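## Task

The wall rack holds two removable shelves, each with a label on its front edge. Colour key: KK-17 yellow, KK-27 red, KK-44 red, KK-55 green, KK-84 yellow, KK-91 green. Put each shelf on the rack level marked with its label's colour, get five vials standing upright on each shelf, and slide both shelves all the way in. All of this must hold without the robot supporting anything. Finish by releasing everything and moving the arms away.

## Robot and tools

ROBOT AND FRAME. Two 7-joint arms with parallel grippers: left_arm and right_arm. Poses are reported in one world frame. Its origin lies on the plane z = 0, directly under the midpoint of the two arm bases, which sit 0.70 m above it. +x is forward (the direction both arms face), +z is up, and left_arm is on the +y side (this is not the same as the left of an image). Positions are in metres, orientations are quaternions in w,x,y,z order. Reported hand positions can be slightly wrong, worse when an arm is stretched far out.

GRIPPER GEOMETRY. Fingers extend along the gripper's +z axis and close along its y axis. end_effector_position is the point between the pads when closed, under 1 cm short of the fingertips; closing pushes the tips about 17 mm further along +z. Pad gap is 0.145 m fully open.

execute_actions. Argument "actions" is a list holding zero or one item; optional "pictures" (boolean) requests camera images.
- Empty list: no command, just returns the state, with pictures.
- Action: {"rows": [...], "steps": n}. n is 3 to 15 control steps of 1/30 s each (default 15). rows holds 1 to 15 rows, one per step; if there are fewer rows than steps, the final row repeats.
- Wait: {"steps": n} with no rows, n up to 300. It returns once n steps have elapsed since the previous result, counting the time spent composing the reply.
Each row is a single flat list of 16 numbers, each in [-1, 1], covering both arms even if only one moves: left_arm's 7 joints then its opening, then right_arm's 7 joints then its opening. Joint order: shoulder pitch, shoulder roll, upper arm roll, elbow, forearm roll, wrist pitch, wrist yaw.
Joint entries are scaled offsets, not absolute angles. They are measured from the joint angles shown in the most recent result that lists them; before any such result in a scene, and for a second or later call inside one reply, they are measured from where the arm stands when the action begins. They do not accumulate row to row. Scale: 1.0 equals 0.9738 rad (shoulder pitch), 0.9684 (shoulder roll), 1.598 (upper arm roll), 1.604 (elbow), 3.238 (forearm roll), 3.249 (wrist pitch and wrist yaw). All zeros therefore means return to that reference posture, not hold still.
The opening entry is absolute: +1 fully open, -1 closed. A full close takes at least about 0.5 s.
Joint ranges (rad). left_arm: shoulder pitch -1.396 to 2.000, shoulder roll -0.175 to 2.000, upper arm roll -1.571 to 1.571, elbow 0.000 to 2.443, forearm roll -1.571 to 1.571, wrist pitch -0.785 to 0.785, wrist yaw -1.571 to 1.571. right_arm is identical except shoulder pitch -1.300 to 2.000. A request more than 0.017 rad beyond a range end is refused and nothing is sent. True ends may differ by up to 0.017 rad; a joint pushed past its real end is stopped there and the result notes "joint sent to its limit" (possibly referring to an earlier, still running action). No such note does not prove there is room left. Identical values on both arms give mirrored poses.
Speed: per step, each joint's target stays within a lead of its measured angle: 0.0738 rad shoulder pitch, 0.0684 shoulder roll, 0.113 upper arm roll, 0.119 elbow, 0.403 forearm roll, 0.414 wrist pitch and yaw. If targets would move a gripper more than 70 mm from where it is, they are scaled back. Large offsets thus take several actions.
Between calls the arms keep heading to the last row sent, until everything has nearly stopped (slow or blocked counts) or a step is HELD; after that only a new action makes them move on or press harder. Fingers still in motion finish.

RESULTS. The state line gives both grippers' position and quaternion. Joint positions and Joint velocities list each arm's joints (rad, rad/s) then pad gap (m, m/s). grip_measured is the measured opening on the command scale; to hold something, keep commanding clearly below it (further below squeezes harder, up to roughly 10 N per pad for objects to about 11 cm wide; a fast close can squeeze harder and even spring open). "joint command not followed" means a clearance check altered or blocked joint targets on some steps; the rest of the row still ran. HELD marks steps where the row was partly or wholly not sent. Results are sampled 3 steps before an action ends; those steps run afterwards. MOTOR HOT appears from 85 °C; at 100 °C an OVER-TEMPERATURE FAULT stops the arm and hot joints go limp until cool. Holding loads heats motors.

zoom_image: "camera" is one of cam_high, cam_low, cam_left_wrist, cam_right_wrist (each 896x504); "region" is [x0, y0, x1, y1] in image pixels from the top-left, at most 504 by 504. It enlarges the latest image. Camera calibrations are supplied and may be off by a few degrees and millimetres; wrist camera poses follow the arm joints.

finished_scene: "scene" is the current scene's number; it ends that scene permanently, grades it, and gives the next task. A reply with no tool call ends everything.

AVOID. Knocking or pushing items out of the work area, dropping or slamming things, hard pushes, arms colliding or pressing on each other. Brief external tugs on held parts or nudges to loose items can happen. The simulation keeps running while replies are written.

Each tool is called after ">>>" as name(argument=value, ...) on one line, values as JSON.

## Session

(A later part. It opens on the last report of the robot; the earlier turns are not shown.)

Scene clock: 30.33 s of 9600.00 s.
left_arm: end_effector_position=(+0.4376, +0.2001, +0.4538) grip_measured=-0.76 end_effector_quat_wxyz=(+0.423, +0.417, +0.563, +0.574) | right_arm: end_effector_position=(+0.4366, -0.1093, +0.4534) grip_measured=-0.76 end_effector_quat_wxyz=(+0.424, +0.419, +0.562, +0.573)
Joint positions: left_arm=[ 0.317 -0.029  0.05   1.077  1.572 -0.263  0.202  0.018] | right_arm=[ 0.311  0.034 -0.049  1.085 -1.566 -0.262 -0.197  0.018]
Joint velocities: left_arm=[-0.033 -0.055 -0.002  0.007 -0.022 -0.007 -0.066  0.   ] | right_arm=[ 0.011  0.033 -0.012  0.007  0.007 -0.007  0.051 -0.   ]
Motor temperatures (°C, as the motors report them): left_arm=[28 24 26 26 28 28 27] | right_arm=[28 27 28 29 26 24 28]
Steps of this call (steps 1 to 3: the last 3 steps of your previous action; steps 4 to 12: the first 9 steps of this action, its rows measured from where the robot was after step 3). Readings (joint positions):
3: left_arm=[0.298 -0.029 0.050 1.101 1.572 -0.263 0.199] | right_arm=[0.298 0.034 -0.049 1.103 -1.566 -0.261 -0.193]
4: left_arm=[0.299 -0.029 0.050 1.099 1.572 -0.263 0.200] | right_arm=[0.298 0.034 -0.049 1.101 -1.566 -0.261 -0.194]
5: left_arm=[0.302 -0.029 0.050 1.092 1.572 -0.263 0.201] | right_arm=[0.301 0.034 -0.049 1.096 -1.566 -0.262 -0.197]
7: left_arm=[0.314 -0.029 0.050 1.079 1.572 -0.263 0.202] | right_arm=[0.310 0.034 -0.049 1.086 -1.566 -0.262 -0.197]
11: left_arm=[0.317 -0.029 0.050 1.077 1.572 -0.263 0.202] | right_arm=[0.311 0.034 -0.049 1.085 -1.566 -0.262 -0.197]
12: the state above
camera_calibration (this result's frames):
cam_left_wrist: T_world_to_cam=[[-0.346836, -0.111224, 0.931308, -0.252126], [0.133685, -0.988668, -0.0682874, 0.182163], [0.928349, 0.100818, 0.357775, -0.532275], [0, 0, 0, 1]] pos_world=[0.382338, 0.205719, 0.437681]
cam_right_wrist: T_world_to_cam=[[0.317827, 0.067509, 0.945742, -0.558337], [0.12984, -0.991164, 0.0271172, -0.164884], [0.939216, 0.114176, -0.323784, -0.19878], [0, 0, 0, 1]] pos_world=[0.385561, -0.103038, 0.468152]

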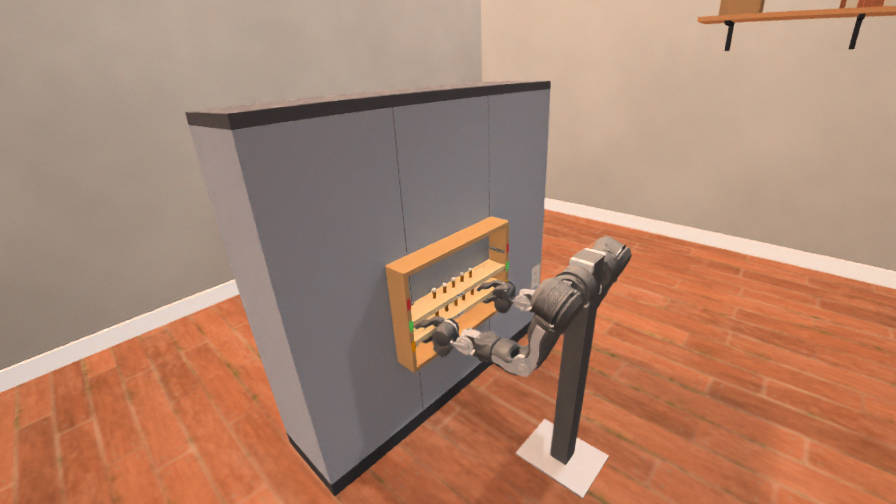

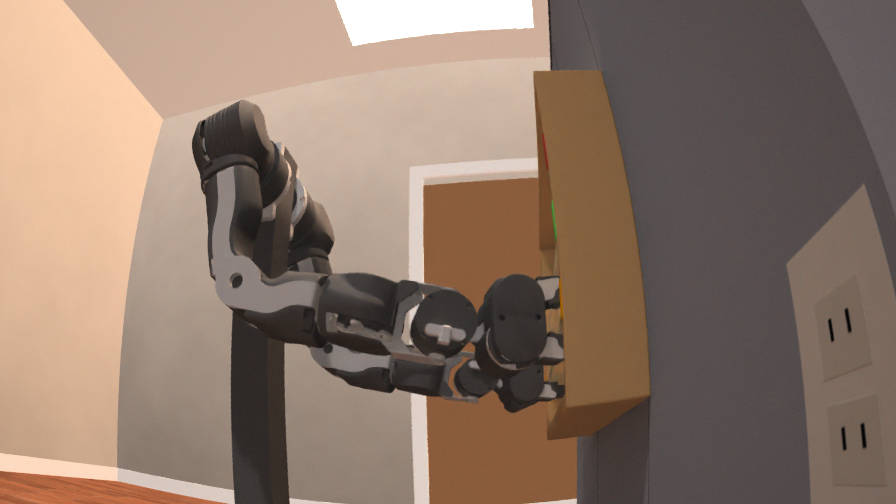

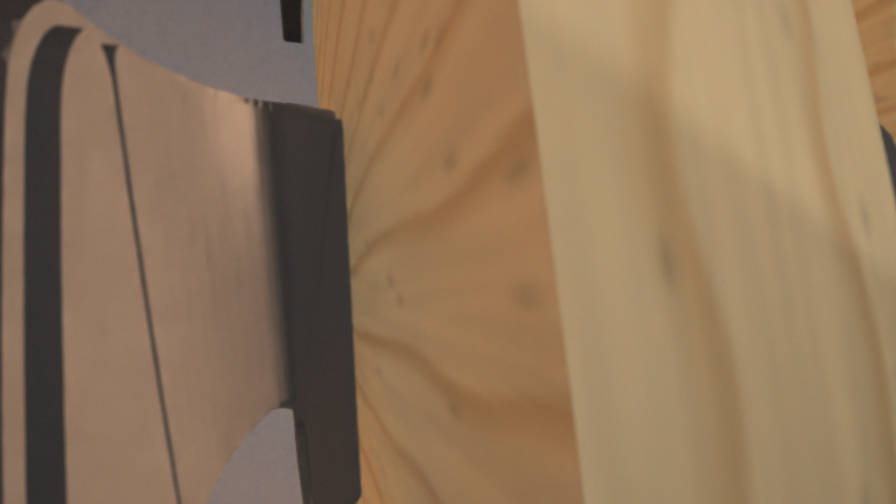

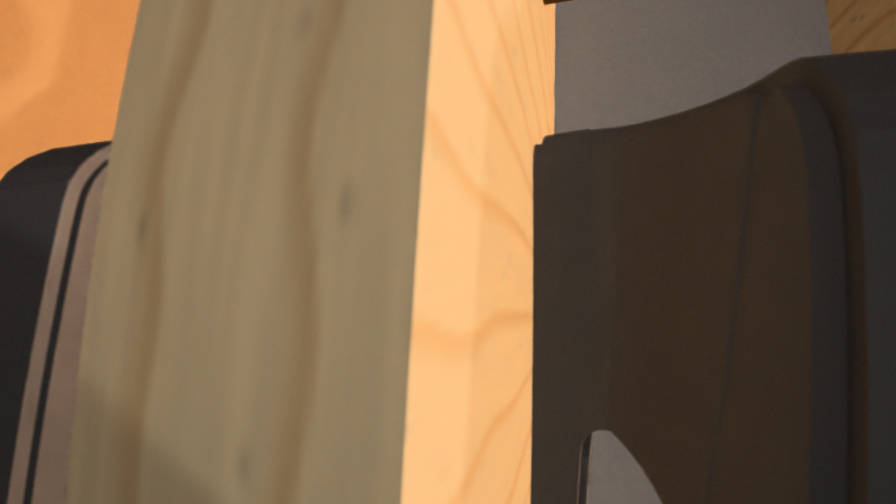

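Lower left ~3 mm, release, retreat.

>>> execute_actions(actions=[{"rows":[[0.002,0,0,0,0,0,0.002,-1,0.002,0,0,0,0,0,-0.002,-1],[0.002,0,0,-0.001,0,0,0,-1,0.002,0,0,0,0,0,-0.001,-1],[0.002,0,0,-0.002,0,0,-0.002,-1,0.002,0,0,0,0,0,0,-1],[0.002,0,0,-0.002,0,0,-0.004,-1,0.002,0,0,0,0,0,0.001,-1],[0.002,0,0,-0.002,0,0,-0.004,-1,0.002,0,0,0,0,0,0.001,-1],[0.002,0,0,-0.002,0,0,-0.004,-1,0.002,0,0,0,0,0,0.001,-1],[0.002,0,0,-0.002,0,0,-0.004,-1,0.002,0,0,0,0,0,0.001,-1],[0.002,0,0,-0.002,0,0,-0.004,-0.8,0.002,0,0,0,0,0,0.001,-0.8],[0.002,0,0,-0.002,0,0,-0.004,-0.73,0.002,0,0,0,0,0,0.001,-0.73],[0.002,0,0,-0.002,0,0,-0.004,-0.68,0.002,0,0,0,0,0,0.001,-0.68],[0.002,0,0,-0.002,0,0,-0.004,-0.6,0.002,0,0,0,0,0,0.001,-0.6],[0.002,0,0,-0.002,0,0,-0.004,-0.45,0.002,0,0,0,0,0,0.001,-0.45]]}])

>>> execute_actions(actions=[{"rows":[[-0.02,0,0,0.015,0,0,-0.001,-0.45,-0.02,0,0,0.015,0,0,0.001,-0.45],[-0.06,0,0,0.045,0,0,-0.004,-0.45,-0.06,0,0,0.045,0,0,0.004,-0.45],[-0.1,0,0,0.074,0,0,-0.006,-0.45,-0.1,0,0,0.074,0,0,0.006,-0.45],[-0.14,0,0,0.103,0,0,-0.008,-0.45,-0.14,0,0,0.103,0,0,0.008,-0.45],[-0.18,0,0,0.131,0,0,-0.01,-0.45,-0.18,0,0,0.131,0,0,0.01,-0.45],[-0.22,0,0,0.159,0,0,-0.012,-0.45,-0.22,0,0,0.159,0,0,0.012,-0.45],[-0.26,0,0,0.187,0,0,-0.014,-0.45,-0.26,0,0,0.187,0,0,0.014,-0.45],[-0.3,0,0,0.214,0,0,-0.016,-0.45,-0.3,0,0,0.214,0,0,0.016,-0.45],[-0.35,0,0,0.25,0,0,-0.018,-0.45,-0.35,0,0,0.25,0,0,0.018,-0.45],[-0.4,0,0,0.29,0,0,-0.02,-0.45,-0.4,0,0,0.29,0,0,0.02,-0.45],[-0.45,0,0,0.33,0,0.02,-0.02,-0.2,-0.45,0,0,0.33,0,0,0.02,-0.2],[-0.7,0,0,0.5,0,0.12,-0.04,0.5,-0.7,0,0,0.5,0,0,0.04,0.5]]}])

>>> execute_actions(actions=[{"steps":12}], pictures=true)

Scene clock: 31.07 s of 9600.00 s.
left_arm: end_effector_position=(+0.4376, +0.2001, +0.4522) grip_measured=-0.46 end_effector_quat_wxyz=(+0.421, +0.419, +0.565, +0.572) | right_arm: end_effector_position=(+0.4366, -0.1093, +0.4531) grip_measured=-0.46 end_effector_quat_wxyz=(+0.424, +0.420, +0.563, +0.572)
Joint positions: left_arm=[ 0.317 -0.029  0.05   1.077  1.572 -0.263  0.193  0.041] | right_arm=[ 0.311  0.034 -0.049  1.085 -1.566 -0.262 -0.195  0.041]
Joint velocities: left_arm=[-0.033 -0.033  0.002  0.002 -0.022  0.095  0.007  0.252] | right_arm=[-0.055  0.055  0.007 -0.017 -0.037 -0.022 -0.022  0.252]
Motor temperatures (°C, as the motors report them): left_arm=[28 24 26 26 28 28 27] | right_arm=[28 27 28 29 26 24 28]
Steps of this call (steps 1 to 3: the last 3 steps of your previous action; steps 4 to 10: the robot went on to your last target; steps 11 to 22: the first 12 steps of this action). Readings (joint positions):
11: left_arm=[0.317 -0.029 0.050 1.077 1.572 -0.263 0.202] | right_arm=[0.311 0.034 -0.049 1.085 -1.566 -0.262 -0.197]
12: left_arm=[0.317 -0.029 0.050 1.077 1.572 -0.263 0.202] | right_arm=[0.311 0.034 -0.049 1.085 -1.566 -0.262 -0.197]
14: left_arm=[0.317 -0.029 0.050 1.077 1.572 -0.263 0.198] | right_arm=[0.311 0.034 -0.049 1.085 -1.566 -0.262 -0.196]
18: left_arm=[0.317 -0.029 0.050 1.077 1.572 -0.263 0.195] | right_arm=[0.311 0.034 -0.049 1.085 -1.566 -0.262 -0.195]
22: the state above

Scene clock: 31.57 s of 9600.00 s.
left_arm: end_effector_position=(+0.3348, +0.1893, +0.4708) grip_measured=-0.16 end_effector_quat_wxyz=(+0.458, +0.442, +0.540, +0.551) | right_arm: end_effector_position=(+0.3292, -0.1005, +0.4738) grip_measured=-0.16 end_effector_quat_wxyz=(+0.424, +0.408, +0.562, +0.582)
Joint positions: left_arm=[-0.187 -0.027  0.054  1.687  1.572 -0.133  0.101  0.064] | right_arm=[-0.191  0.034 -0.049  1.697 -1.566 -0.26  -0.105  0.063]
Joint velocities: left_arm=[-1.769 -0.011 -0.042  2.718 -0.022  2.85  -0.491  0.324] | right_arm=[-1.945  0.033 -0.002  2.806  0.022 -0.051  0.447  0.324]
Motor temperatures (°C, as the motors report them): left_arm=[28 24 26 26 28 28 27] | right_arm=[28 27 28 29 26 24 28]
Steps of this call (steps 1 to 3: the last 3 steps of your previous action; steps 4 to 15: the first 12 steps of this action, its rows measured from where the robot was after step 3). Readings (joint positions):
3: left_arm=[0.317 -0.029 0.050 1.077 1.572 -0.263 0.193] | right_arm=[0.311 0.034 -0.049 1.085 -1.566 -0.262 -0.195]
4: left_arm=[0.307 -0.029 0.050 1.092 1.572 -0.263 0.192] | right_arm=[0.301 0.034 -0.049 1.101 -1.566 -0.261 -0.194]
5: left_arm=[0.274 -0.029 0.050 1.142 1.572 -0.262 0.187] | right_arm=[0.269 0.034 -0.049 1.151 -1.566 -0.261 -0.190]
7: left_arm=[0.184 -0.029 0.050 1.238 1.571 -0.262 0.180] | right_arm=[0.180 0.034 -0.049 1.248 -1.565 -0.261 -0.184]
11: left_arm=[0.024 -0.029 0.050 1.411 1.572 -0.262 0.152] | right_arm=[0.017 0.034 -0.049 1.420 -1.566 -0.261 -0.155]
15: the state above

Scene clock: 31.97 s of 9600.00 s.
left_arm: end_effector_position=(+0.3000, +0.1466, +0.4813) grip_measured=+0.50 end_effector_quat_wxyz=(+0.523, +0.510, +0.486, +0.480) | right_arm: end_effector_position=(+0.2914, -0.0986, +0.4831) grip_measured=+0.50 end_effector_quat_wxyz=(+0.415, +0.413, +0.569, +0.578)
Joint positions: left_arm=[-0.364 -0.03   0.049  1.877  1.572  0.124  0.064  0.112] | right_arm=[-0.37   0.034 -0.049  1.887 -1.566 -0.262 -0.066  0.112]
Joint velocities: left_arm=[-0.033  0.011  0.012 -0.002 -0.007 -0.007 -0.007 -0.   ] | right_arm=[ 0.011  0.011  0.002  0.007 -0.051 -0.022  0.037  0.   ]
Motor temperatures (°C, as the motors report them): left_arm=[28 24 26 26 28 28 27] | right_arm=[28 27 28 29 26 24 28]
Kept back: nothing.
Steps of this call (steps 1 to 3: the last 3 steps of your previous action; steps 4 to 12: the robot went on to your last target). Readings (joint positions):
1: left_arm=[-0.259 -0.028 0.053 1.790 1.572 -0.016 0.084] | right_arm=[-0.264 0.034 -0.049 1.803 -1.566 -0.260 -0.088]
2: left_arm=[-0.322 -0.029 0.049 1.877 1.572 0.054 0.079] | right_arm=[-0.329 0.034 -0.049 1.888 -1.565 -0.261 -0.082]
4: left_arm=[-0.375 -0.030 0.049 1.887 1.572 0.106 0.077] | right_arm=[-0.382 0.034 -0.049 1.894 -1.563 -0.262 -0.079]
8: left_arm=[-0.362 -0.030 0.049 1.877 1.572 0.123 0.064] | right_arm=[-0.367 0.034 -0.049 1.886 -1.566 -0.262 -0.066]
12: the state above
camera_calibration (this result's frames):
cam_left_wrist: T_world_to_cam=[[-0.352643, 0.0393892, 0.934929, -0.353509], [-0.228237, -0.97256, -0.0451134, 0.244644], [0.907497, -0.229294, 0.351956, -0.351529], [0, 0, 0, 1]] pos_world=[0.250186, 0.171252, 0.465265]
cam_right_wrist: T_world_to_cam=[[0.320436, 0.0758032, 0.944232, -0.540168], [0.156177, -0.98738, 0.0262666, -0.143152], [0.934307, 0.139051, -0.328231, -0.0479796], [0, 0, 0, 1]] pos_world=[0.240274, -0.0937271, 0.498055]

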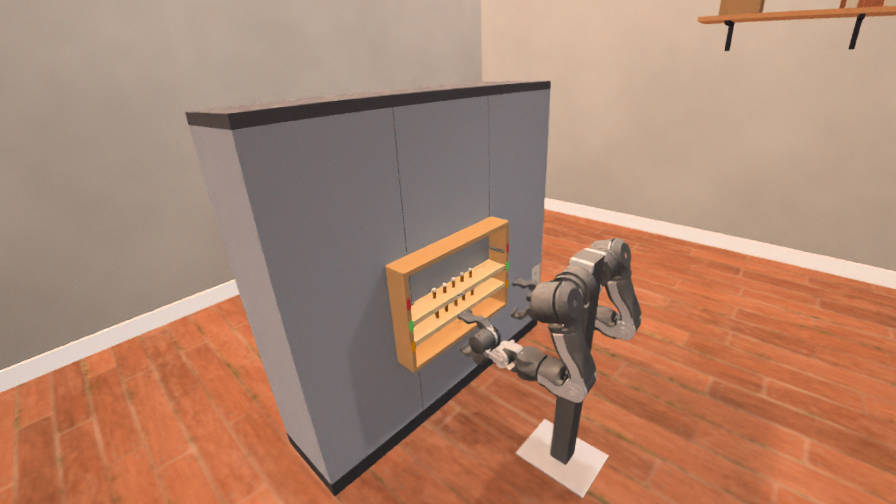

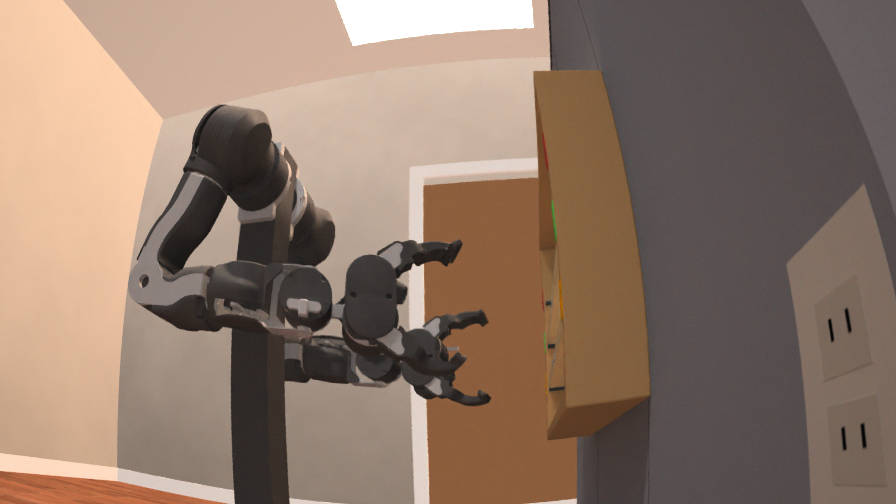

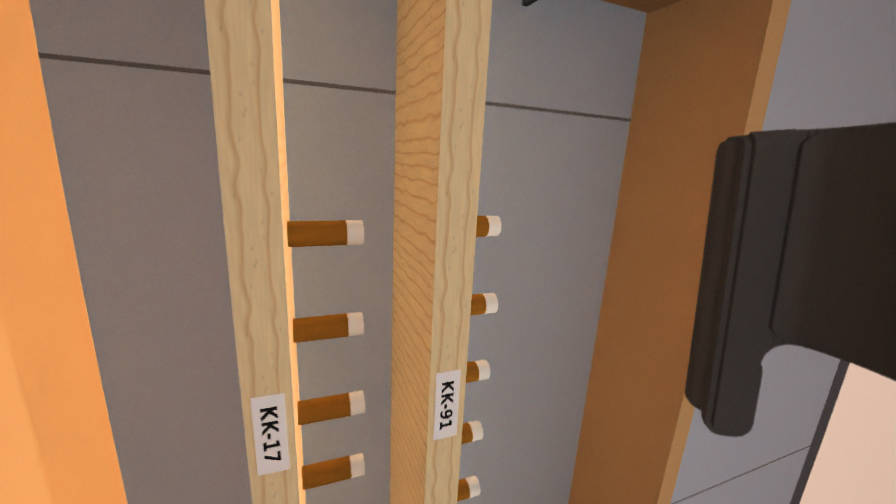

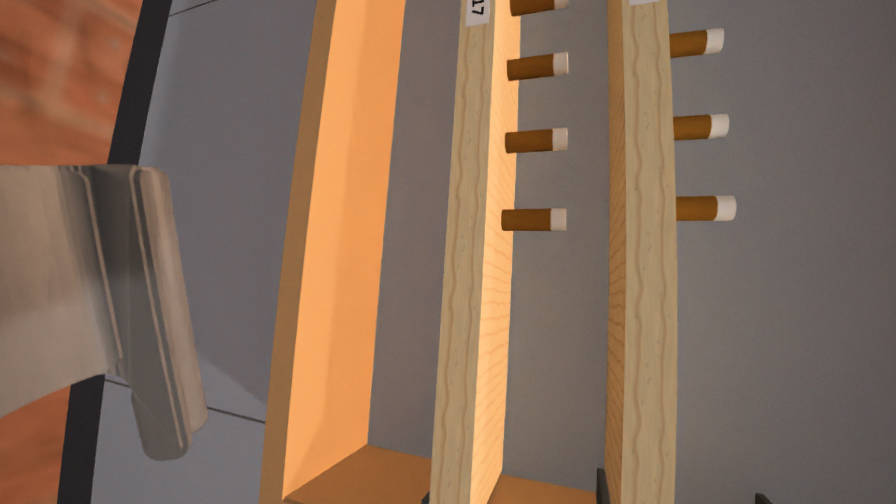

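>>> finished_scene(scene=1)

The scene is finished: the task was done.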